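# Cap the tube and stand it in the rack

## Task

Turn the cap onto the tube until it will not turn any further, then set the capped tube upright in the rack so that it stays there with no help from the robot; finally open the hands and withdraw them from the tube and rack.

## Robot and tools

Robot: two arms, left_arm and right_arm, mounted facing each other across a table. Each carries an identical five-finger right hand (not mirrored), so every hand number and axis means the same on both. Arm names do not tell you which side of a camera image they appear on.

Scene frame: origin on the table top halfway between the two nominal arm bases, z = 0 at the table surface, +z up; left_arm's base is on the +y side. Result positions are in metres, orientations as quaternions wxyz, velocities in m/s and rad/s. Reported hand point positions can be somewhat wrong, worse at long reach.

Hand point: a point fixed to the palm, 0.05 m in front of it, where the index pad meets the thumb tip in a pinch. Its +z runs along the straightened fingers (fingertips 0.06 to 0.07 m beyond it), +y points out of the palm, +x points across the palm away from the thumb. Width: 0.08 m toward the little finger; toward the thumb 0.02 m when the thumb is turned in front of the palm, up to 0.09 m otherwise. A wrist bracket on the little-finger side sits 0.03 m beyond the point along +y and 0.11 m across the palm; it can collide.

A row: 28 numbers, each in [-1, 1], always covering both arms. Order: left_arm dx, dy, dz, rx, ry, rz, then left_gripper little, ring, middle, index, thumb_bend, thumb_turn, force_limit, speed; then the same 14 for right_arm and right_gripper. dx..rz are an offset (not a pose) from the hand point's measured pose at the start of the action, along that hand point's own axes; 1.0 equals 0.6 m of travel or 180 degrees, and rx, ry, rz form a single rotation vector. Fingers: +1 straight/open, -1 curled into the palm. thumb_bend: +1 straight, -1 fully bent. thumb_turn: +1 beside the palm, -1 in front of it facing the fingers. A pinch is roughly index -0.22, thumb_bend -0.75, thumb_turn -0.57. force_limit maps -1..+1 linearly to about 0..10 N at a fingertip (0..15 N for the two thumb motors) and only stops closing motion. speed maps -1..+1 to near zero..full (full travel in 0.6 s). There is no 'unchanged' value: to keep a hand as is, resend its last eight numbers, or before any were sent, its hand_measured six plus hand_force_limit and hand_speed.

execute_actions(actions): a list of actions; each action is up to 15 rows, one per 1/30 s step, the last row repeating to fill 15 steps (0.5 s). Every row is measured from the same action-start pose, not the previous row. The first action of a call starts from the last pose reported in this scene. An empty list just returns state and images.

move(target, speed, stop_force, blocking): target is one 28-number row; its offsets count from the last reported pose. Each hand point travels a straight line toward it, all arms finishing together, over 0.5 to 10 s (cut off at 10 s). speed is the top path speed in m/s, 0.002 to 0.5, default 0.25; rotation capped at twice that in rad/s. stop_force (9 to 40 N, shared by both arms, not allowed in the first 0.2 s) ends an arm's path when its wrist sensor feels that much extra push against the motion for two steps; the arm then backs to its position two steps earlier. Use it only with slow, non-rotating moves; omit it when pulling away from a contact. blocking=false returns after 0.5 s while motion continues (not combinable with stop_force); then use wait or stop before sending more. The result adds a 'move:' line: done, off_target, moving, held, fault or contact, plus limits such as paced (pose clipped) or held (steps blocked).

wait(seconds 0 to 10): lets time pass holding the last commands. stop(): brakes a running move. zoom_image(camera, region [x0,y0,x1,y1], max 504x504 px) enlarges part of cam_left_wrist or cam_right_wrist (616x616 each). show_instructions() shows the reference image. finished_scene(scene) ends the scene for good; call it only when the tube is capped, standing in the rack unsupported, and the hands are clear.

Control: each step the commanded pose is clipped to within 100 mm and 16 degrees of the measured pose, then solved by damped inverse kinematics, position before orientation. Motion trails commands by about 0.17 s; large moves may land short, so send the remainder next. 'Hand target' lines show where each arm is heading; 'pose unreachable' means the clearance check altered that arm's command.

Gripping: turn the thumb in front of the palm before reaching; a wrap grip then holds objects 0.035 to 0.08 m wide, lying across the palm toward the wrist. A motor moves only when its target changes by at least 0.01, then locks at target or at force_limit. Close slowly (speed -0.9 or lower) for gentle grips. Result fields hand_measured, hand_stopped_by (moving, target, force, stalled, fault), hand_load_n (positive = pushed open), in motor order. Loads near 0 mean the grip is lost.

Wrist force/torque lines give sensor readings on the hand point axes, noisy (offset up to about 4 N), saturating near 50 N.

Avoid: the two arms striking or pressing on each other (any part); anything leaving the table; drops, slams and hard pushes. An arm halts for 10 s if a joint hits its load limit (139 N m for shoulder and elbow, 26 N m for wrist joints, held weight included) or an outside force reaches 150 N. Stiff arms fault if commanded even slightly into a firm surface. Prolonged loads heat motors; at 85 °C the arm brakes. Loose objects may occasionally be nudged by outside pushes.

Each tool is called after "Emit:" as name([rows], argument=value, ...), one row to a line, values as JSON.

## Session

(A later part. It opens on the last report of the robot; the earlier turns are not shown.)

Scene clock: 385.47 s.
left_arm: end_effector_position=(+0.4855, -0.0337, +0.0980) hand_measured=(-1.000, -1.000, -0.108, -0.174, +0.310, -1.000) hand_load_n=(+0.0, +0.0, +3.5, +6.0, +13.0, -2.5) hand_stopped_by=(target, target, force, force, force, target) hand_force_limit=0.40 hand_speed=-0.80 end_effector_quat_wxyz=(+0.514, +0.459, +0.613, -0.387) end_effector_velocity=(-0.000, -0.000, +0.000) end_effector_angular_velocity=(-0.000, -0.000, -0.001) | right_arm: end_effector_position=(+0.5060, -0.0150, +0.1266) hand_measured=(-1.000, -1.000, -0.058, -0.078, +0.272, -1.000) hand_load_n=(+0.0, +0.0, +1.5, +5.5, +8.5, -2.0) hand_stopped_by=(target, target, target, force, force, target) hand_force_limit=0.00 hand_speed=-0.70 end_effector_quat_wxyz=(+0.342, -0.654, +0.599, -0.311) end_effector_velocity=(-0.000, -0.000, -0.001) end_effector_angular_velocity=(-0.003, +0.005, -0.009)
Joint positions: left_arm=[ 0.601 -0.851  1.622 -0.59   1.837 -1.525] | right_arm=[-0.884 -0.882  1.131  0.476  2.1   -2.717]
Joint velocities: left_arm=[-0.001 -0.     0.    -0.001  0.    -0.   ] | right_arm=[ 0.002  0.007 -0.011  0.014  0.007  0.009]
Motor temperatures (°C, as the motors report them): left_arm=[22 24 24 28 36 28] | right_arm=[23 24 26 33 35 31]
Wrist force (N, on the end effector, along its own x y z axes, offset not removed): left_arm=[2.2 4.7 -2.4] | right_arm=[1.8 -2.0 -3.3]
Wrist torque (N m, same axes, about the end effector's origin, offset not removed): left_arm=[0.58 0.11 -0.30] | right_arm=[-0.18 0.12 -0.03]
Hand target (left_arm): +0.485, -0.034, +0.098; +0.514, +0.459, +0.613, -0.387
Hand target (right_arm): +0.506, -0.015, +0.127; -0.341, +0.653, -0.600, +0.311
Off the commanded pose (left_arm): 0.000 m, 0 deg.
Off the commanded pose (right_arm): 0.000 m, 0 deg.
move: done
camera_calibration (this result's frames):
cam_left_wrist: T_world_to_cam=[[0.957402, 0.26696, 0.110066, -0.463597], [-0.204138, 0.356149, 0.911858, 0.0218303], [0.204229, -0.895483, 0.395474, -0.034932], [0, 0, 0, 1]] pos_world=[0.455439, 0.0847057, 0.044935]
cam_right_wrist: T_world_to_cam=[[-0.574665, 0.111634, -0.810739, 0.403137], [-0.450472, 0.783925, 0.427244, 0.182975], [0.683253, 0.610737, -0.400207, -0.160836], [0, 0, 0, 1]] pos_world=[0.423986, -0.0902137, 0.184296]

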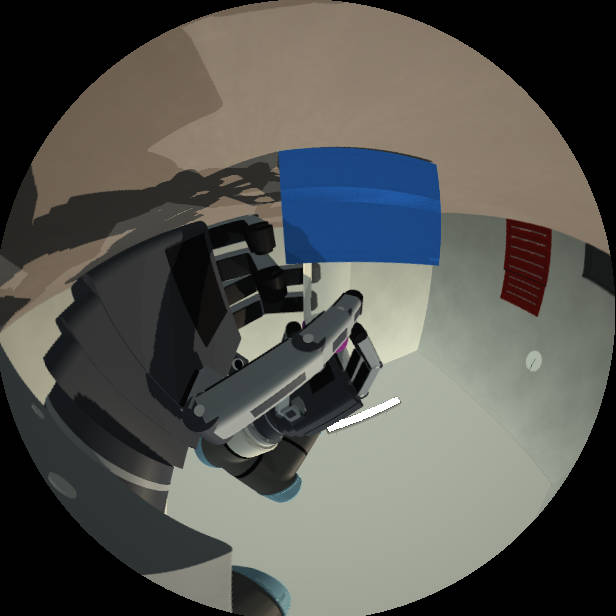

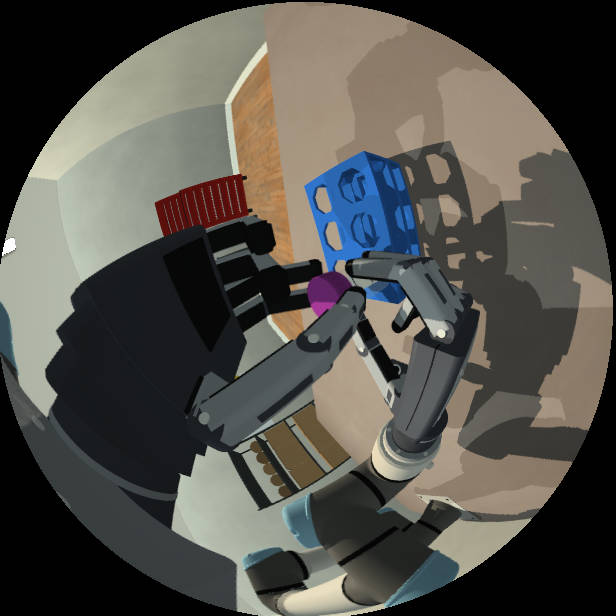

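Emit:
move(target=[0,0,0,0,0,0,-1,-1,-0.5,-0.5,0.1,-1,0.4,-0.8,-0.006,0.0115,-0.0193,0,-0.34,-0.2408,-1,-1,0.17,0.15,0.5,-1,-0.2,0.8], speed=0.4)

Emit:
move(target=[0,0,0,0,0,0,-1,-1,-0.5,-0.5,0.1,-1,0.4,-0.8,0,0,0,0,0,0,-1,-1,-0.06,-0.085,0.2,-1,0.2,-0.7])

Emit:
move(target=[0,0,0,0,0,0,-1,-1,-0.5,-0.5,0.1,-1,0.4,-0.8,0.0231,0.0016,0.0012,0,0.34,0.2408,-1,-1,-0.06,-0.085,0.2,-1,0.2,-0.7], speed=0.35)

Emit:
move(target=[0,0,0,0,0,0,-1,-1,-0.5,-0.5,0.1,-1,0.4,-0.8,-0.006,0.0117,-0.0192,0,-0.34,-0.2408,-1,-1,0.17,0.15,0.5,-1,-0.2,0.8], speed=0.4)

Emit:
zoom_image(camera="cam_right_wrist", region=[290,220,416,346])

Emit:
move(target=[0,0,0,0,0,0,-1,-1,-0.5,-0.5,0.1,-1,0.4,-0.8,0,0,0,0,0,0,-1,-1,-0.06,-0.085,0.2,-1,0.2,-0.7])

Emit:
move(target=[0,0,0,0,0,0,-1,-1,-0.5,-0.5,0.1,-1,0.4,-0.8,0.0231,0.0016,0.0012,0,0.34,0.2408,-1,-1,-0.06,-0.085,0.2,-1,0.2,-0.7], speed=0.35)

Scene clock: 401.77 s.
left_arm: end_effector_position=(+0.4855, -0.0337, +0.0980) hand_measured=(-1.000, -1.000, -0.108, -0.174, +0.310, -1.000) hand_load_n=(+0.0, +0.0, +4.0, +7.0, +12.0, -2.0) hand_stopped_by=(target, target, force, force, force, target) hand_force_limit=0.40 hand_speed=-0.80 end_effector_quat_wxyz=(+0.514, +0.459, +0.613, -0.387) end_effector_velocity=(-0.000, -0.000, -0.000) end_effector_angular_velocity=(+0.001, +0.001, -0.001) | right_arm: end_effector_position=(+0.4923, -0.0125, +0.1279) hand_measured=(-1.000, -1.000, +0.170, +0.150, +0.500, -1.000) hand_load_n=(+0.0, +0.0, +0.0, +0.0, +0.0, +0.0) hand_stopped_by=(target, target, target, target, target, target) hand_force_limit=-0.20 hand_speed=0.80 end_effector_quat_wxyz=(+0.460, -0.883, +0.076, -0.043) end_effector_velocity=(-0.001, +0.000, -0.001) end_effector_angular_velocity=(-0.005, +0.005, +0.009)
Joint positions: left_arm=[ 0.601 -0.851  1.622 -0.59   1.837 -1.525] | right_arm=[-1.204 -0.809  1.03   0.661  0.836 -3.833]
Joint velocities: left_arm=[-0.     0.     0.001 -0.     0.    -0.   ] | right_arm=[-0.     0.009 -0.013  0.018 -0.004 -0.012]
Motor temperatures (°C, as the motors report them): left_arm=[22 24 24 28 36 28] | right_arm=[23 24 26 33 35 31]
Wrist force (N, on the end effector, along its own x y z axes, offset not removed): left_arm=[-2.0 1.4 -1.2] | right_arm=[-1.1 -1.0 1.9]
Wrist torque (N m, same axes, about the end effector's origin, offset not removed): left_arm=[0.37 0.25 -0.24] | right_arm=[-0.22 0.07 -0.06]
Hand target (left_arm): +0.485, -0.034, +0.098; +0.514, +0.459, +0.613, -0.387
Hand target (right_arm): +0.492, -0.013, +0.128; -0.460, +0.884, -0.076, +0.043
Off the commanded pose (left_arm): 0.000 m, 0 deg.
Off the commanded pose (right_arm): 0.000 m, 0 deg.
move: done
camera_calibration (this result's frames):
cam_left_wrist: T_world_to_cam=[[0.957402, 0.266959, 0.110066, -0.463597], [-0.204138, 0.356149, 0.911858, 0.0218301], [0.204229, -0.895483, 0.395474, -0.034932], [0, 0, 0, 1]] pos_world=[0.455439, 0.0847057, 0.044935]
cam_right_wrist: T_world_to_cam=[[-0.249555, -0.527027, -0.812383, 0.228182], [-0.878039, -0.230639, 0.419348, 0.373064], [-0.408374, 0.817954, -0.405193, 0.388162], [0, 0, 0, 1]] pos_world=[0.543025, -0.111198, 0.186208]

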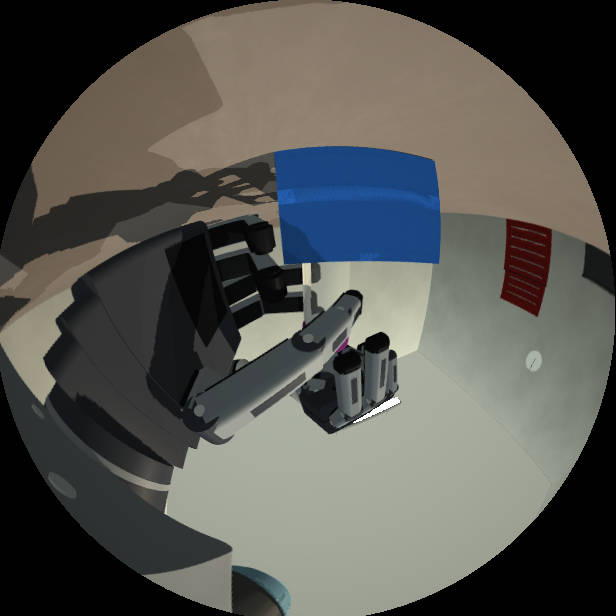

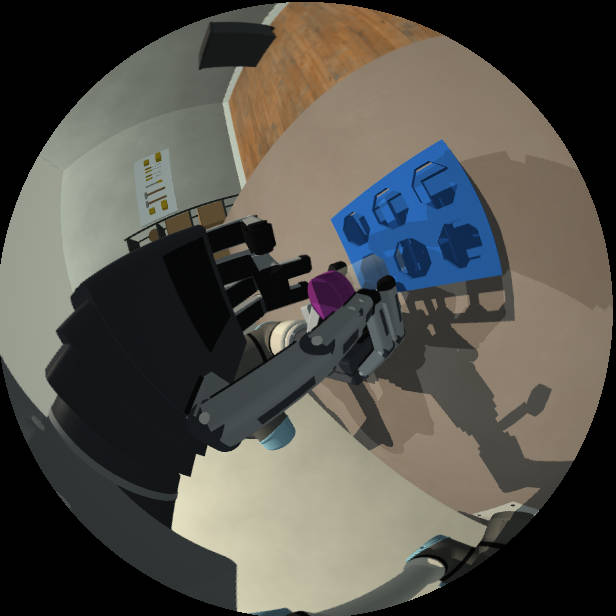

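Scene clock: 402.90 s.
left_arm: end_effector_position=(+0.4855, -0.0337, +0.0980) hand_measured=(-1.000, -1.000, -0.108, -0.174, +0.310, -1.000) hand_load_n=(+0.0, +0.0, +4.0, +8.0, +11.5, -1.0) hand_stopped_by=(target, target, force, force, force, target) hand_force_limit=0.40 hand_speed=-0.80 end_effector_quat_wxyz=(+0.514, +0.459, +0.613, -0.387) end_effector_velocity=(+0.000, +0.001, -0.000) end_effector_angular_velocity=(+0.001, +0.001, +0.001) | right_arm: end_effector_position=(+0.4923, -0.0125, +0.1279) hand_measured=(-1.000, -1.000, -0.060, -0.082, +0.254, -1.000) hand_load_n=(+0.0, +0.0, +3.0, +6.5, +8.5, +0.5) hand_stopped_by=(target, target, target, force, force, target) hand_force_limit=0.20 hand_speed=-0.70 end_effector_quat_wxyz=(+0.460, -0.883, +0.076, -0.043) end_effector_velocity=(-0.001, -0.000, -0.001) end_effector_angular_velocity=(-0.001, +0.002, +0.000)
Joint positions: left_arm=[ 0.601 -0.851  1.622 -0.59   1.837 -1.525] | right_arm=[-1.204 -0.809  1.03   0.661  0.836 -3.833]
Joint velocities: left_arm=[ 0.001 -0.     0.     0.001  0.    -0.   ] | right_arm=[ 0.     0.     0.002  0.    -0.     0.   ]
Motor temperatures (°C, as the motors report them): left_arm=[22 24 24 28 36 28] | right_arm=[23 24 26 33 35 31]
Wrist force (N, on the end effector, along its own x y z axes, offset not removed): left_arm=[-6.7 -0.2 1.4] | right_arm=[-4.1 2.0 5.9]
Wrist torque (N m, same axes, about the end effector's origin, offset not removed): left_arm=[0.22 0.40 -0.30] | right_arm=[0.09 0.35 -0.10]
Hand target (left_arm): +0.485, -0.034, +0.098; +0.514, +0.459, +0.613, -0.387
Hand target (right_arm): +0.492, -0.013, +0.128; -0.460, +0.883, -0.076, +0.043
Off the commanded pose (left_arm): 0.000 m, 0 deg.
Off the commanded pose (right_arm): 0.000 m, 0 deg.
move: done
camera_calibration (this result's frames):
cam_left_wrist: T_world_to_cam=[[0.957402, 0.26696, 0.110066, -0.463597], [-0.204138, 0.356149, 0.911858, 0.0218303], [0.20423, -0.895483, 0.395474, -0.0349321], [0, 0, 0, 1]] pos_world=[0.455439, 0.0847058, 0.0449349]
cam_right_wrist: T_world_to_cam=[[-0.249531, -0.527028, -0.812389, 0.228159], [-0.878067, -0.230608, 0.419308, 0.37311], [-0.40833, 0.817962, -0.405222, 0.388145], [0, 0, 0, 1]] pos_world=[0.543039, -0.1112, 0.186191]

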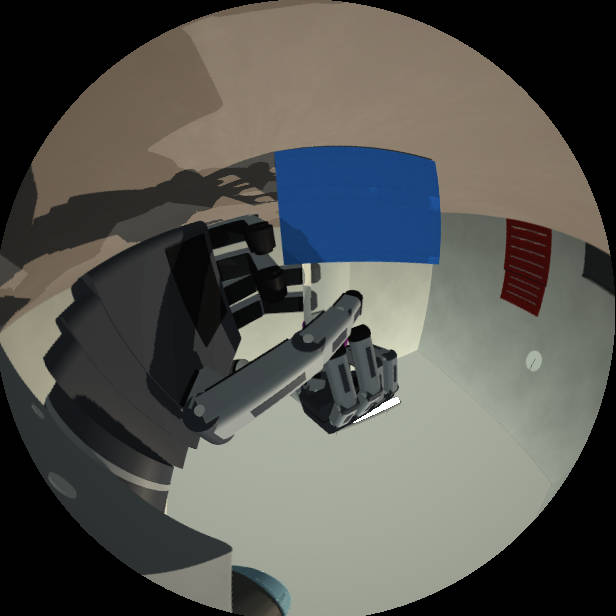

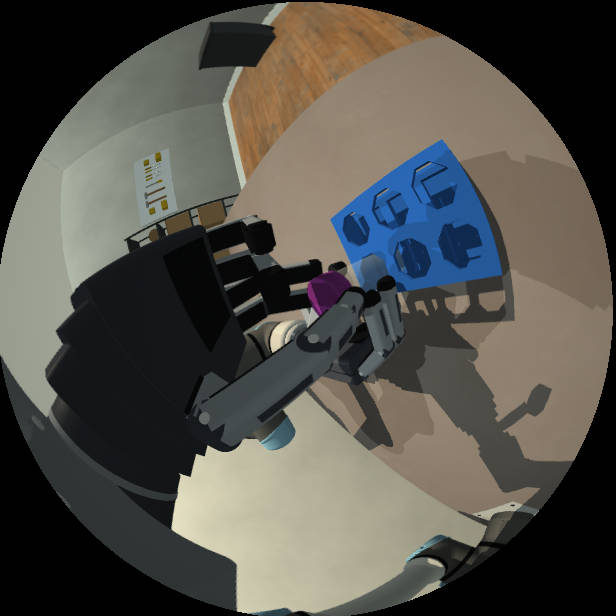

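Scene clock: 405.37 s.
left_arm: end_effector_position=(+0.4855, -0.0337, +0.0980) hand_measured=(-1.000, -1.000, -0.108, -0.174, +0.310, -1.000) hand_load_n=(+0.0, +0.0, +1.5, +3.0, +12.5, -2.0) hand_stopped_by=(target, target, force, force, force, target) hand_force_limit=0.40 hand_speed=-0.80 end_effector_quat_wxyz=(+0.514, +0.459, +0.613, -0.387) end_effector_velocity=(+0.000, +0.000, -0.000) end_effector_angular_velocity=(+0.000, -0.000, +0.000) | right_arm: end_effector_position=(+0.5060, -0.0150, +0.1265) hand_measured=(-1.000, -1.000, -0.060, -0.082, +0.254, -1.000) hand_load_n=(+0.0, +0.0, +0.0, +6.0, +9.5, -4.5) hand_stopped_by=(target, target, target, force, force, target) hand_force_limit=0.20 hand_speed=-0.70 end_effector_quat_wxyz=(+0.342, -0.653, +0.599, -0.311) end_effector_velocity=(+0.000, +0.000, -0.001) end_effector_angular_velocity=(-0.003, +0.004, -0.008)
Joint positions: left_arm=[ 0.601 -0.851  1.622 -0.59   1.837 -1.525] | right_arm=[-0.884 -0.882  1.132  0.474  2.1   -2.717]
Joint velocities: left_arm=[-0.     0.     0.    -0.    -0.001  0.001] | right_arm=[ 0.002  0.007 -0.011  0.013  0.007  0.009]
Motor temperatures (°C, as the motors report them): left_arm=[22 24 24 28 36 28] | right_arm=[23 24 26 33 35 31]
Wrist force (N, on the end effector, along its own x y z axes, offset not removed): left_arm=[1.7 9.9 2.1] | right_arm=[2.6 1.4 -6.8]
Wrist torque (N m, same axes, about the end effector's origin, offset not removed): left_arm=[0.44 -0.33 0.02] | right_arm=[-0.41 -0.02 -0.14]
Hand target (left_arm): +0.485, -0.034, +0.098; +0.514, +0.459, +0.613, -0.387
Hand target (right_arm): +0.506, -0.015, +0.126; -0.342, +0.653, -0.600, +0.311
Off the commanded pose (left_arm): 0.000 m, 0 deg.
Off the commanded pose (right_arm): 0.000 m, 0 deg.
move: done
camera_calibration (this result's frames):
cam_left_wrist: T_world_to_cam=[[0.957387, 0.267016, 0.110059, -0.463626], [-0.204146, 0.35611, 0.911872, 0.0218336], [0.204291, -0.895482, 0.395445, -0.0349338], [0, 0, 0, 1]] pos_world=[0.455464, 0.0847379, 0.044931]
cam_right_wrist: T_world_to_cam=[[-0.574103, 0.112186, -0.811061, 0.402782], [-0.450741, 0.783658, 0.427449, 0.183101], [0.683549, 0.610978, -0.399333, -0.161101], [0, 0, 0, 1]] pos_world=[0.423889, -0.0902461, 0.184082]

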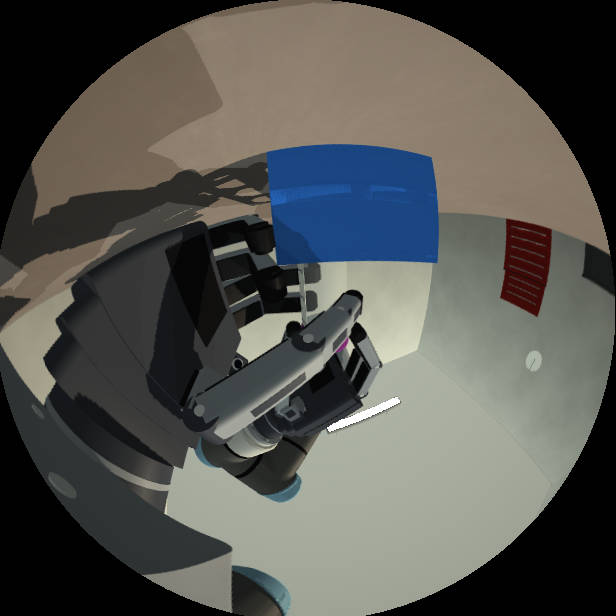

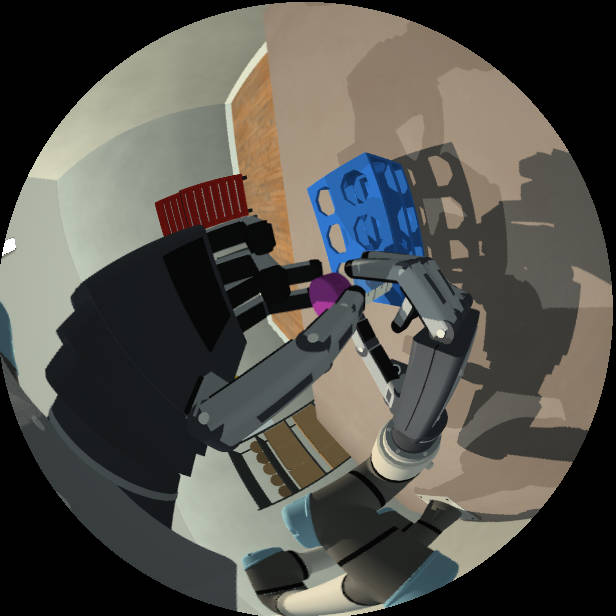

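Scene clock: 407.63 s.
left_arm: end_effector_position=(+0.4855, -0.0337, +0.0980) hand_measured=(-1.000, -1.000, -0.108, -0.174, +0.310, -1.000) hand_load_n=(+0.0, +0.0, +3.0, +6.0, +9.5, -1.5) hand_stopped_by=(target, target, force, force, force, target) hand_force_limit=0.40 hand_speed=-0.80 end_effector_quat_wxyz=(+0.514, +0.459, +0.613, -0.387) end_effector_velocity=(-0.000, +0.000, -0.000) end_effector_angular_velocity=(+0.001, +0.001, -0.002) | right_arm: end_effector_position=(+0.4922, -0.0125, +0.1277) hand_measured=(-1.000, -1.000, +0.170, +0.150, +0.500, -1.000) hand_load_n=(+0.0, +0.0, +0.0, +0.0, +0.0, +0.0) hand_stopped_by=(target, target, target, target, target, target) hand_force_limit=-0.20 hand_speed=0.80 end_effector_quat_wxyz=(+0.461, -0.883, +0.076, -0.044) end_effector_velocity=(+0.000, -0.000, +0.000) end_effector_angular_velocity=(-0.005, +0.003, +0.008)
Joint positions: left_arm=[ 0.601 -0.851  1.622 -0.59   1.837 -1.525] | right_arm=[-1.204 -0.81   1.032  0.659  0.835 -3.833]
Joint velocities: left_arm=[0.    0.    0.    0.001 0.002 0.   ] | right_arm=[-0.     0.008 -0.015  0.019 -0.003 -0.012]
Motor temperatures (°C, as the motors report them): left_arm=[22 24 24 28 36 28] | right_arm=[23 24 26 33 35 31]
Wrist force (N, on the end effector, along its own x y z axes, offset not removed): left_arm=[-1.3 1.2 0.5] | right_arm=[0.2 -1.4 1.2]
Wrist torque (N m, same axes, about the end effector's origin, offset not removed): left_arm=[0.18 -0.16 -0.20] | right_arm=[-0.27 -0.12 0.25]
Hand target (left_arm): +0.486, -0.034, +0.098; +0.514, +0.459, +0.613, -0.387
Hand target (right_arm): +0.492, -0.013, +0.128; -0.460, +0.883, -0.076, +0.043
Off the commanded pose (left_arm): 0.000 m, 0 deg.
Off the commanded pose (right_arm): 0.000 m, 0 deg.
move: done
camera_calibration (this result's frames):
cam_left_wrist: T_world_to_cam=[[0.957385, 0.267023, 0.11006, -0.463627], [-0.204149, 0.356108, 0.911872, 0.0218353], [0.204298, -0.895481, 0.395445, -0.0349362], [0, 0, 0, 1]] pos_world=[0.455464, 0.0847387, 0.0449311]
cam_right_wrist: T_world_to_cam=[[-0.249011, -0.526485, -0.812901, 0.227768], [-0.878335, -0.230887, 0.418591, 0.373343], [-0.40807, 0.818233, -0.404937, 0.387851], [0, 0, 0, 1]] pos_world=[0.542907, -0.111236, 0.185929]

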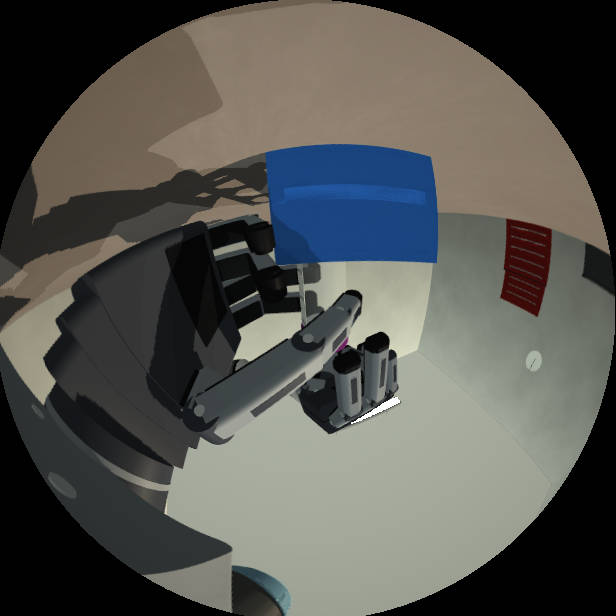

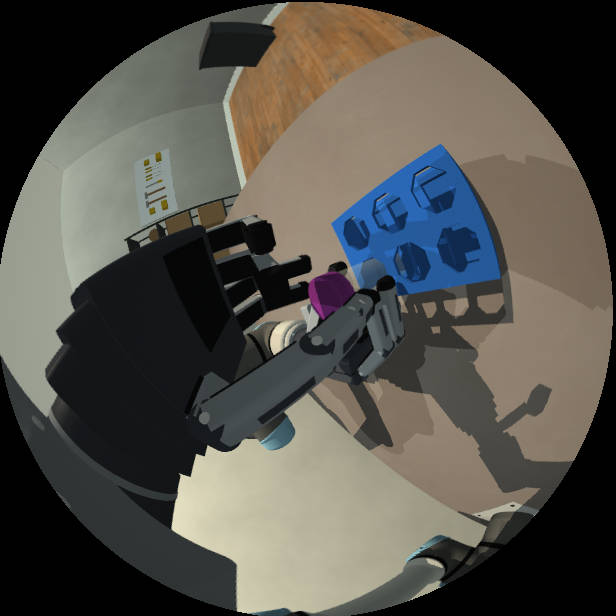

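Region (290, 220, 416, 346) of cam_right_wrist's 616x616 image, scaled by 4.000, with more detail than that image has.

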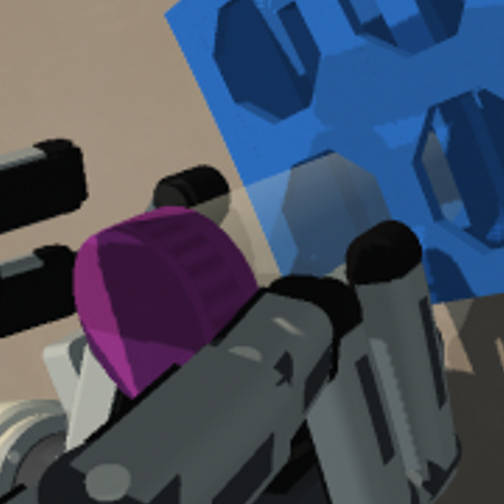

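Scene clock: 408.73 s.
left_arm: end_effector_position=(+0.4855, -0.0337, +0.0980) hand_measured=(-1.000, -1.000, -0.108, -0.174, +0.310, -1.000) hand_load_n=(+0.0, +0.0, +4.0, +8.0, +8.0, +0.5) hand_stopped_by=(target, target, force, force, force, target) hand_force_limit=0.40 hand_speed=-0.80 end_effector_quat_wxyz=(+0.514, +0.459, +0.613, -0.387) end_effector_velocity=(+0.001, +0.001, +0.000) end_effector_angular_velocity=(-0.001, -0.000, +0.001) | right_arm: end_effector_position=(+0.4922, -0.0125, +0.1276) hand_measured=(-1.000, -1.000, -0.060, -0.078, +0.244, -1.000) hand_load_n=(+0.0, +0.0, +1.5, +10.0, +8.5, +0.0) hand_stopped_by=(target, target, target, force, force, target) hand_force_limit=0.20 hand_speed=-0.70 end_effector_quat_wxyz=(+0.461, -0.883, +0.076, -0.044) end_effector_velocity=(-0.000, -0.000, -0.000) end_effector_angular_velocity=(-0.001, +0.001, -0.000)
Joint positions: left_arm=[ 0.601 -0.851  1.622 -0.59   1.837 -1.525] | right_arm=[-1.204 -0.81   1.032  0.659  0.835 -3.833]
Joint velocities: left_arm=[ 0.002  0.     0.    -0.001  0.001  0.   ] | right_arm=[-0.     0.     0.     0.001  0.001 -0.   ]
Motor temperatures (°C, as the motors report them): left_arm=[22 24 24 28 36 28] | right_arm=[23 24 26 33 35 31]
Wrist force (N, on the end effector, along its own x y z axes, offset not removed): left_arm=[-3.1 0.9 5.8] | right_arm=[-5.3 0.5 6.4]
Wrist torque (N m, same axes, about the end effector's origin, offset not removed): left_arm=[0.32 -0.61 0.04] | right_arm=[0.28 0.50 0.03]
Hand target (left_arm): +0.486, -0.034, +0.098; +0.514, +0.459, +0.613, -0.387
Hand target (right_arm): +0.492, -0.013, +0.128; -0.461, +0.883, -0.076, +0.044
Off the commanded pose (left_arm): 0.000 m, 0 deg.
Off the commanded pose (right_arm): 0.000 m, 0 deg.
move: done
camera_calibration (this result's frames):
cam_left_wrist: T_world_to_cam=[[0.957384, 0.267013, 0.110087, -0.463621], [-0.204189, 0.356186, 0.911832, 0.0218454], [0.20426, -0.895453, 0.395528, -0.0349504], [0, 0, 0, 1]] pos_world=[0.455463, 0.0847154, 0.044943]
cam_right_wrist: T_world_to_cam=[[-0.248993, -0.526469, -0.812916, 0.227751], [-0.878359, -0.230866, 0.418553, 0.373387], [-0.40803, 0.818249, -0.404945, 0.387829], [0, 0, 0, 1]] pos_world=[0.542922, -0.111235, 0.185909]

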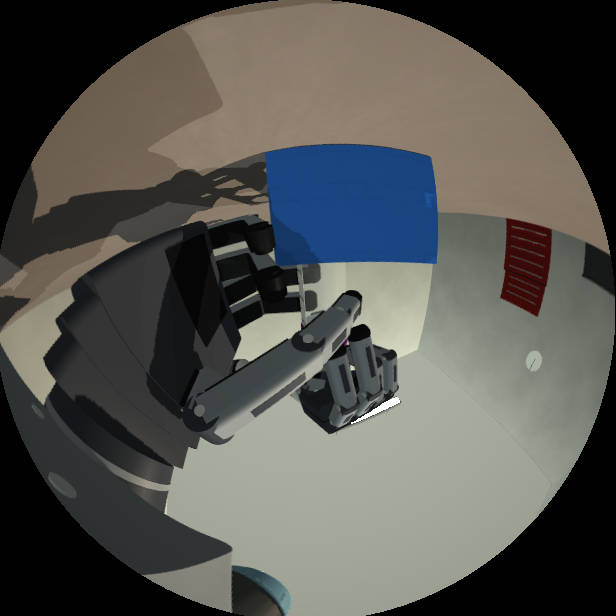

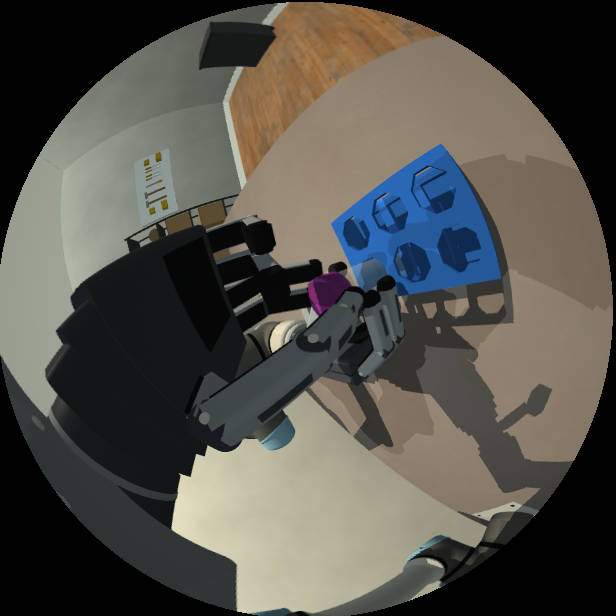

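Scene clock: 411.20 s.
left_arm: end_effector_position=(+0.4855, -0.0337, +0.0980) hand_measured=(-1.000, -1.000, -0.108, -0.174, +0.310, -1.000) hand_load_n=(+0.0, +0.0, +0.5, +2.0, +13.5, -1.0) hand_stopped_by=(target, target, force, force, force, target) hand_force_limit=0.40 hand_speed=-0.80 end_effector_quat_wxyz=(+0.514, +0.459, +0.613, -0.387) end_effector_velocity=(-0.000, +0.000, -0.000) end_effector_angular_velocity=(+0.000, -0.000, +0.000) | right_arm: end_effector_position=(+0.5059, -0.0150, +0.1263) hand_measured=(-1.000, -1.000, -0.060, -0.078, +0.244, -1.000) hand_load_n=(+0.0, +0.0, +0.0, +4.0, +10.5, -6.0) hand_stopped_by=(target, target, target, force, force, target) hand_force_limit=0.20 hand_speed=-0.70 end_effector_quat_wxyz=(+0.343, -0.653, +0.599, -0.311) end_effector_velocity=(-0.000, +0.000, -0.000) end_effector_angular_velocity=(-0.001, +0.004, -0.009)
Joint positions: left_arm=[ 0.601 -0.851  1.622 -0.59   1.837 -1.525] | right_arm=[-0.883 -0.883  1.134  0.472  2.1   -2.717]
Joint velocities: left_arm=[-0.     0.     0.001 -0.    -0.001  0.   ] | right_arm=[ 0.002  0.006 -0.01   0.012  0.006  0.01 ]
Motor temperatures (°C, as the motors report them): left_arm=[22 24 24 28 36 28] | right_arm=[23 24 26 33 35 31]
Wrist force (N, on the end effector, along its own x y z axes, offset not removed): left_arm=[-2.7 11.7 -5.5] | right_arm=[1.4 -0.2 -9.1]
Wrist torque (N m, same axes, about the end effector's origin, offset not removed): left_arm=[0.44 0.56 -0.16] | right_arm=[-0.41 0.28 -0.29]
Hand target (left_arm): +0.486, -0.034, +0.098; +0.514, +0.459, +0.613, -0.387
Hand target (right_arm): +0.506, -0.015, +0.126; -0.342, +0.653, -0.600, +0.311
Off the commanded pose (left_arm): 0.000 m, 0 deg.
Off the commanded pose (right_arm): 0.000 m, 0 deg.
move: done
camera_calibration (this result's frames):
cam_left_wrist: T_world_to_cam=[[0.957361, 0.267096, 0.110091, -0.46365], [-0.204221, 0.356155, 0.911837, 0.0218588], [0.204339, -0.89544, 0.395516, -0.0349664], [0, 0, 0, 1]] pos_world=[0.455489, 0.0847437, 0.0449418]
cam_right_wrist: T_world_to_cam=[[-0.57353, 0.112767, -0.811386, 0.402316], [-0.451024, 0.783369, 0.427681, 0.183261], [0.683842, 0.611242, -0.398425, -0.161405], [0, 0, 0, 1]] pos_world=[0.423771, -0.0902713, 0.183749]

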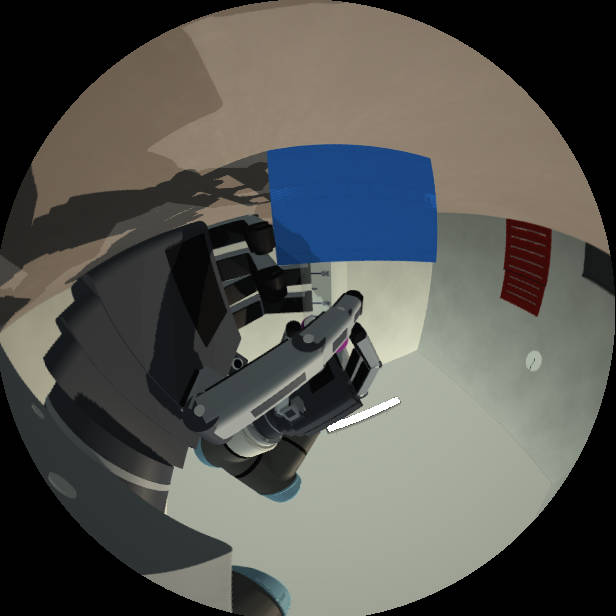

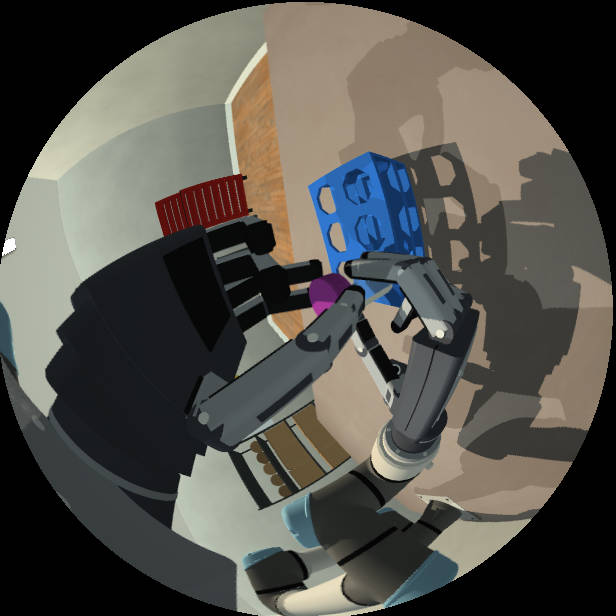

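The tube now turns with the cap, so it is tight. Releasing.

Emit:
move(target=[0,0,0,0,0,0,-1,-1,-0.5,-0.5,0.1,-1,0.4,-0.8,0,-0.07,-0.05,0,0,0,-1,-1,0.17,0.15,0.55,-1,0.5,0.8], speed=0.07)

Emit:
move(target=[0,0,0,0,0,0,-1,-1,0.4,0.4,0.7,-1,0.8,-0.6,0.2,-0.1,-0.25,0,0,0,-1,-1,0.17,0.15,0.55,-1,0.5,0.8])

Emit:
move(target=[0,-0.2,-0.02,0,0,0,-1,-1,0.4,0.4,0.7,-1,0.8,-0.6,0,0,0,0,0,0,-1,-1,0.17,0.15,0.55,-1,0.5,0.8], speed=0.15)

Emit:
zoom_image(camera="cam_left_wrist", region=[330,150,550,370])

Emit:
move(target=[-0.1,-0.05,-0.25,0,0,0,-1,-1,0.4,0.4,0.7,-1,0.8,-0.6,0,0,0,0,0,0,-1,-1,0.17,0.15,0.55,-1,0.5,0.8])

Scene clock: 428.03 s.
left_arm: end_effector_position=(+0.4855, -0.0337, +0.0980) hand_measured=(-1.000, -1.000, -0.108, -0.174, +0.308, -1.000) hand_load_n=(+0.0, +0.0, +0.5, +4.0, +4.5, -0.5) hand_stopped_by=(target, target, force, force, force, target) hand_force_limit=0.40 hand_speed=-0.80 end_effector_quat_wxyz=(+0.514, +0.459, +0.613, -0.387) end_effector_velocity=(+0.000, +0.000, -0.000) end_effector_angular_velocity=(-0.000, -0.000, +0.001) | right_arm: end_effector_position=(+0.5053, -0.0153, +0.1777) hand_measured=(-1.000, -1.000, +0.170, +0.150, +0.550, -1.000) hand_load_n=(+0.0, +0.0, +0.0, +0.0, +0.0, +0.0) hand_stopped_by=(target, target, target, target, target, target) hand_force_limit=0.50 hand_speed=0.80 end_effector_quat_wxyz=(+0.343, -0.653, +0.599, -0.311) end_effector_velocity=(-0.001, -0.000, +0.001) end_effector_angular_velocity=(-0.002, +0.002, +0.001)
Joint positions: left_arm=[ 0.601 -0.851  1.622 -0.59   1.837 -1.525] | right_arm=[-0.883 -0.911  1.048  0.587  2.1   -2.717]
Joint velocities: left_arm=[ 0.    -0.     0.001 -0.001 -0.    -0.   ] | right_arm=[ 0.     0.    -0.003  0.005 -0.001 -0.   ]
Motor temperatures (°C, as the motors report them): left_arm=[22 24 24 28 36 28] | right_arm=[23 24 26 33 35 31]
Wrist force (N, on the end effector, along its own x y z axes, offset not removed): left_arm=[-3.5 3.2 -2.4] | right_arm=[0.2 0.8 -0.6]
Wrist torque (N m, same axes, about the end effector's origin, offset not removed): left_arm=[0.83 0.36 -0.28] | right_arm=[0.24 -0.02 0.10]
Hand target (left_arm): +0.486, -0.034, +0.098; +0.514, +0.459, +0.613, -0.387
Hand target (right_arm): +0.505, -0.015, +0.178; -0.343, +0.653, -0.599, +0.311
Off the commanded pose (left_arm): 0.000 m, 0 deg.
Off the commanded pose (right_arm): 0.000 m, 0 deg.
move: done
camera_calibration (this result's frames):
cam_left_wrist: T_world_to_cam=[[0.957361, 0.267093, 0.110096, -0.463647], [-0.204228, 0.356171, 0.91183, 0.0218606], [0.20433, -0.895435, 0.395532, -0.0349691], [0, 0, 0, 1]] pos_world=[0.455488, 0.0847381, 0.0449441]
cam_right_wrist: T_world_to_cam=[[-0.57354, 0.112606, -0.811401, 0.443706], [-0.451152, 0.783334, 0.427609, 0.161298], [0.683749, 0.611316, -0.398471, -0.140262], [0, 0, 0, 1]] pos_world=[0.423158, -0.0905697, 0.235161]

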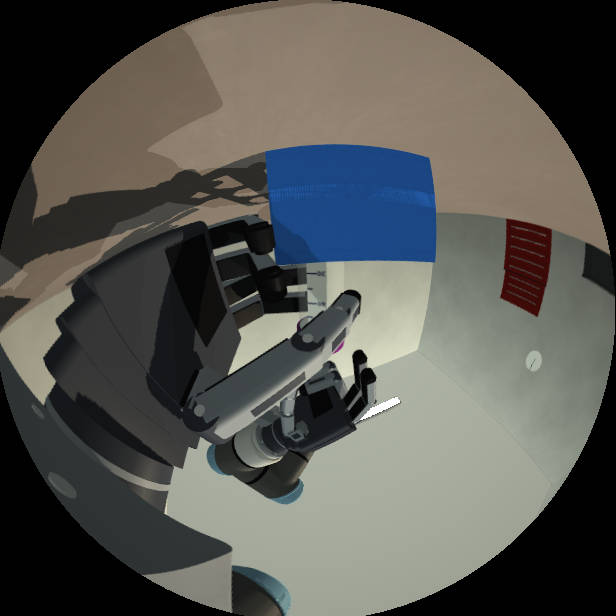

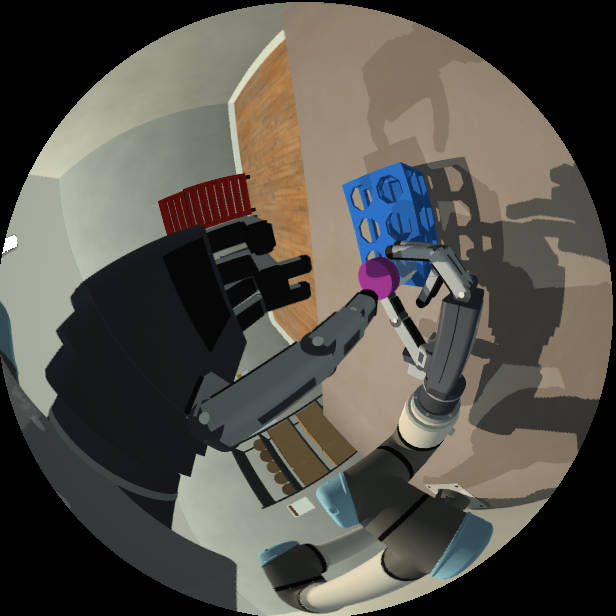

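Scene clock: 429.43 s.
left_arm: end_effector_position=(+0.4856, -0.0337, +0.0980) hand_measured=(-1.000, -1.000, +0.400, +0.400, +0.700, -1.000) hand_load_n=(+0.0, +0.0, +0.0, +0.0, +0.0, +0.0) hand_stopped_by=(target, target, target, target, target, target) hand_force_limit=0.80 hand_speed=-0.60 end_effector_quat_wxyz=(+0.514, +0.459, +0.613, -0.387) end_effector_velocity=(+0.000, +0.000, -0.000) end_effector_angular_velocity=(+0.000, +0.001, +0.000) | right_arm: end_effector_position=(+0.4271, -0.1430, +0.3117) hand_measured=(-1.000, -1.000, +0.170, +0.150, +0.550, -1.000) hand_load_n=(+0.0, +0.0, +0.0, +0.0, +0.0, +0.0) hand_stopped_by=(target, target, target, target, target, target) hand_force_limit=0.50 hand_speed=0.80 end_effector_quat_wxyz=(+0.343, -0.653, +0.599, -0.311) end_effector_velocity=(-0.000, -0.001, +0.002) end_effector_angular_velocity=(+0.000, -0.002, -0.000)
Joint positions: left_arm=[ 0.601 -0.851  1.622 -0.59   1.837 -1.525] | right_arm=[-0.974 -1.334  1.321  0.705  2.031 -2.784]
Joint velocities: left_arm=[ 0.001  0.    -0.     0.001  0.001 -0.   ] | right_arm=[-0.002 -0.004  0.     0.001 -0.    -0.002]
Motor temperatures (°C, as the motors report them): left_arm=[22 24 24 28 36 28] | right_arm=[23 24 26 33 35 31]
Wrist force (N, on the end effector, along its own x y z axes, offset not removed): left_arm=[0.8 1.6 -0.3] | right_arm=[-1.4 1.3 -0.7]
Wrist torque (N m, same axes, about the end effector's origin, offset not removed): left_arm=[0.49 -0.30 0.03] | right_arm=[0.36 0.17 0.01]
Hand target (left_arm): +0.486, -0.034, +0.098; +0.514, +0.459, +0.613, -0.387
Hand target (right_arm): +0.427, -0.143, +0.312; -0.343, +0.653, -0.599, +0.311
Off the commanded pose (left_arm): 0.000 m, 0 deg.
Off the commanded pose (right_arm): 0.001 m, 0 deg.
move: done
camera_calibration (this result's frames):
cam_left_wrist: T_world_to_cam=[[0.957356, 0.267109, 0.110098, -0.463652], [-0.204235, 0.356167, 0.91183, 0.0218636], [0.204344, -0.895432, 0.395531, -0.034973], [0, 0, 0, 1]] pos_world=[0.455492, 0.0847425, 0.0449442]
cam_right_wrist: T_world_to_cam=[[-0.573509, 0.112582, -0.811426, 0.521991], [-0.451179, 0.783338, 0.427574, 0.168734], [0.683758, 0.611316, -0.398457, 0.044648], [0, 0, 0, 1]] pos_world=[0.344967, -0.218236, 0.369202]

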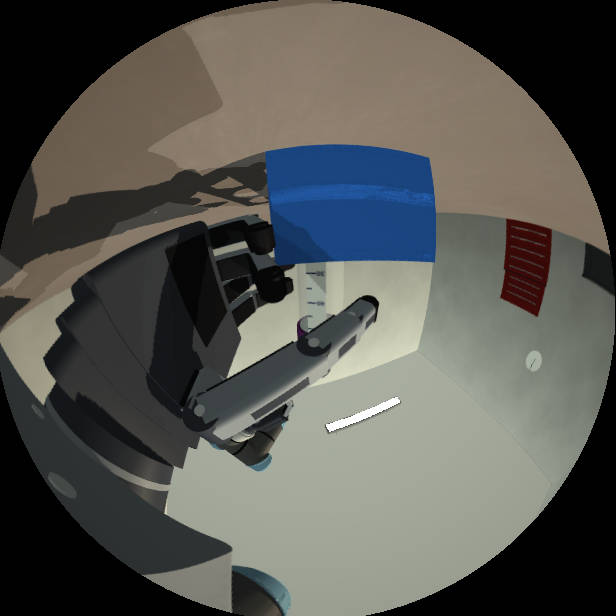

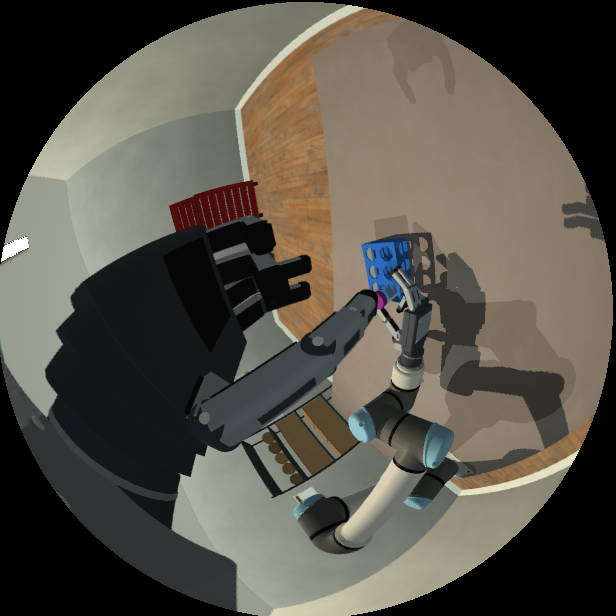

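Scene clock: 430.73 s.
left_arm: end_effector_position=(+0.3672, -0.0559, +0.1002) hand_measured=(-1.000, -1.000, +0.400, +0.400, +0.700, -1.000) hand_load_n=(+0.0, +0.0, +0.0, +0.0, +0.0, +0.0) hand_stopped_by=(target, target, target, target, target, target) hand_force_limit=0.80 hand_speed=-0.60 end_effector_quat_wxyz=(+0.514, +0.459, +0.613, -0.387) end_effector_velocity=(-0.002, -0.000, +0.000) end_effector_angular_velocity=(-0.000, +0.000, +0.000) | right_arm: end_effector_position=(+0.4271, -0.1430, +0.3117) hand_measured=(-1.000, -1.000, +0.170, +0.150, +0.550, -1.000) hand_load_n=(+0.0, +0.0, +0.0, +0.0, +0.0, +0.0) hand_stopped_by=(target, target, target, target, target, target) hand_force_limit=0.50 hand_speed=0.80 end_effector_quat_wxyz=(+0.343, -0.653, +0.599, -0.311) end_effector_velocity=(-0.000, -0.001, -0.002) end_effector_angular_velocity=(-0.005, +0.003, -0.000)
Joint positions: left_arm=[ 0.374 -0.956  1.82  -0.69   1.613 -1.565] | right_arm=[-0.974 -1.334  1.321  0.705  2.031 -2.784]
Joint velocities: left_arm=[-0.004 -0.002  0.003 -0.001 -0.004 -0.001] | right_arm=[ 0.     0.001  0.002  0.002  0.002 -0.002]
Motor temperatures (°C, as the motors report them): left_arm=[22 24 24 28 36 28] | right_arm=[23 24 26 33 35 31]
Wrist force (N, on the end effector, along its own x y z axes, offset not removed): left_arm=[-1.4 -1.1 3.4] | right_arm=[-2.8 0.9 2.1]
Wrist torque (N m, same axes, about the end effector's origin, offset not removed): left_arm=[-0.32 -0.07 -0.47] | right_arm=[0.14 0.44 -0.03]
Hand target (left_arm): +0.367, -0.056, +0.100; +0.514, +0.459, +0.613, -0.387
Hand target (right_arm): +0.427, -0.143, +0.312; -0.343, +0.653, -0.599, +0.311
Off the commanded pose (left_arm): 0.000 m, 0 deg.
Off the commanded pose (right_arm): 0.000 m, 0 deg.
move: done
camera_calibration (this result's frames):
cam_left_wrist: T_world_to_cam=[[0.957389, 0.267046, 0.109967, -0.344635], [-0.204097, 0.356223, 0.911838, 0.00354034], [0.20433, -0.895428, 0.395548, -0.0314958], [0, 0, 0, 1]] pos_world=[0.337108, 0.0625701, 0.0471285]
cam_right_wrist: T_world_to_cam=[[-0.573534, 0.112562, -0.811411, 0.522007], [-0.451167, 0.783347, 0.427569, 0.168746], [0.683745, 0.611308, -0.398492, 0.0446864], [0, 0, 0, 1]] pos_world=[0.344967, -0.218262, 0.369219]

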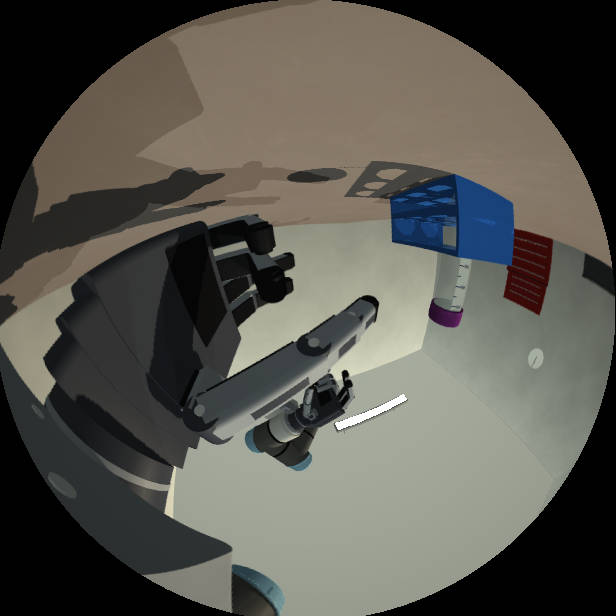

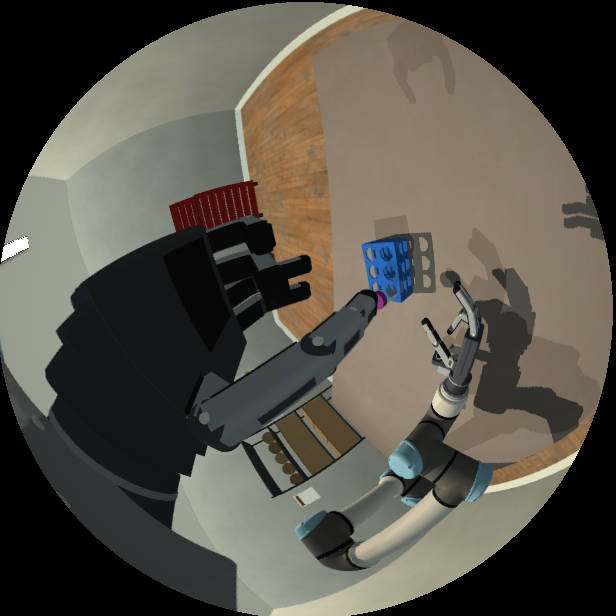

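Region (330, 150, 550, 370) of cam_left_wrist's 616x616 image, scaled by 2.291, with more detail than that image has.

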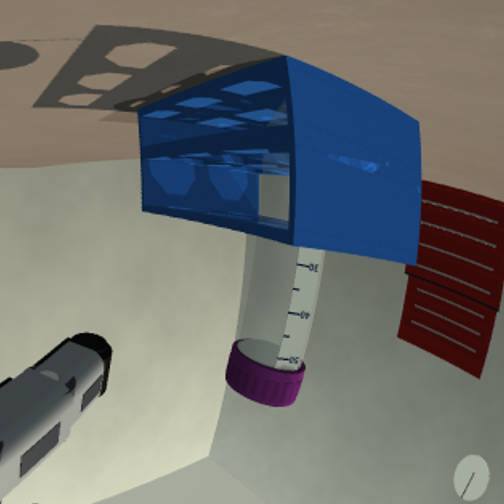

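Scene clock: 432.00 s.
left_arm: end_effector_position=(+0.3002, +0.0675, +0.1852) hand_measured=(-1.000, -1.000, +0.400, +0.400, +0.700, -1.000) hand_load_n=(+0.0, +0.0, +0.0, +0.0, +0.0, +0.0) hand_stopped_by=(target, target, target, target, target, target) hand_force_limit=0.80 hand_speed=-0.60 end_effector_quat_wxyz=(+0.514, +0.459, +0.613, -0.387) end_effector_velocity=(-0.001, +0.002, +0.000) end_effector_angular_velocity=(+0.003, +0.001, +0.001) | right_arm: end_effector_position=(+0.4271, -0.1430, +0.3117) hand_measured=(-1.000, -1.000, +0.170, +0.150, +0.550, -1.000) hand_load_n=(+0.0, +0.0, +0.0, +0.0, +0.0, +0.0) hand_stopped_by=(target, target, target, target, target, target) hand_force_limit=0.50 hand_speed=0.80 end_effector_quat_wxyz=(+0.343, -0.653, +0.599, -0.311) end_effector_velocity=(-0.000, -0.000, -0.000) end_effector_angular_velocity=(-0.001, +0.001, -0.000)
Joint positions: left_arm=[ 0.303 -1.377  2.184 -0.633  1.544 -1.578] | right_arm=[-0.974 -1.334  1.321  0.705  2.031 -2.784]
Joint velocities: left_arm=[-0.002 -0.006  0.005  0.005 -0.003 -0.001] | right_arm=[ 0.     0.001 -0.     0.001  0.     0.   ]
Motor temperatures (°C, as the motors report them): left_arm=[22 24 24 28 36 28] | right_arm=[23 24 26 33 35 31]
Wrist force (N, on the end effector, along its own x y z axes, offset not removed): left_arm=[-0.8 -1.1 -1.7] | right_arm=[-0.1 -0.5 -0.8]
Wrist torque (N m, same axes, about the end effector's origin, offset not removed): left_arm=[0.05 0.09 -0.24] | right_arm=[-0.15 0.22 0.03]
Hand target (left_arm): +0.300, +0.068, +0.185; +0.514, +0.459, +0.613, -0.387
Hand target (right_arm): +0.427, -0.143, +0.312; -0.343, +0.653, -0.599, +0.311
Off the commanded pose (left_arm): 0.000 m, 0 deg.
Off the commanded pose (right_arm): 0.000 m, 0 deg.
move: done
camera_calibration (this result's frames):
cam_left_wrist: T_world_to_cam=[[0.957402, 0.267014, 0.109931, -0.32277], [-0.204051, 0.35623, 0.911846, -0.131628], [0.204315, -0.895435, 0.395539, 0.0590125], [0, 0, 0, 1]] pos_world=[0.270105, 0.185916, 0.132166]
cam_right_wrist: T_world_to_cam=[[-0.573535, 0.112558, -0.811411, 0.522005], [-0.45116, 0.783355, 0.427563, 0.16875], [0.683748, 0.611299, -0.398499, 0.0446837], [0, 0, 0, 1]] pos_world=[0.344969, -0.218262, 0.369216]

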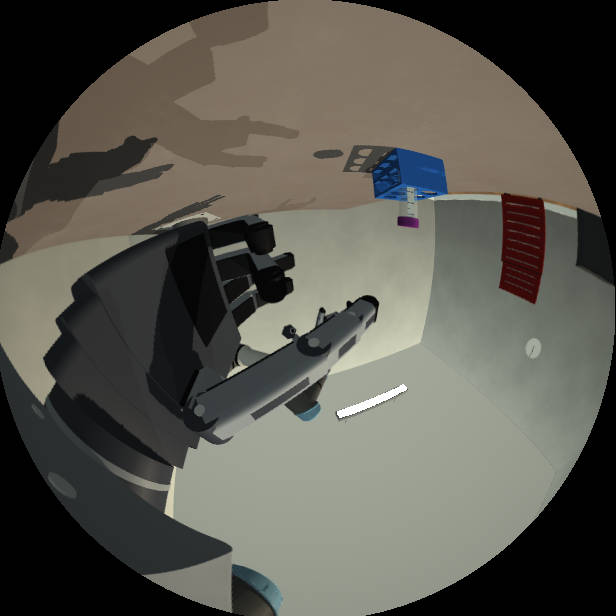

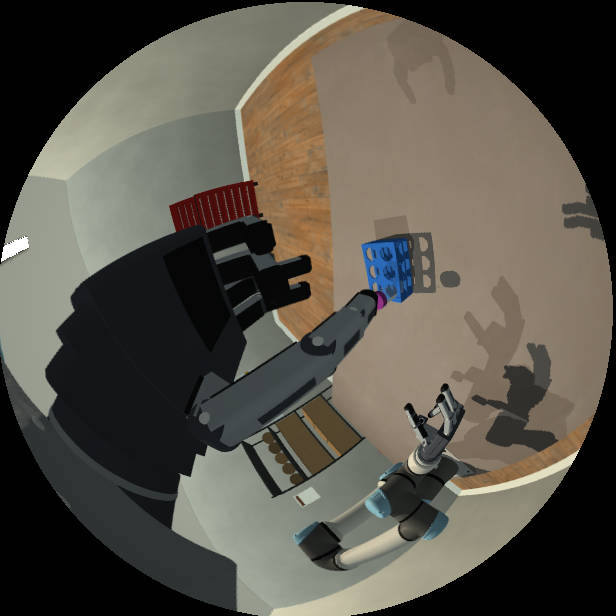

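Emit:
finished_scene(scene=2)

The scene is finished: the task was done.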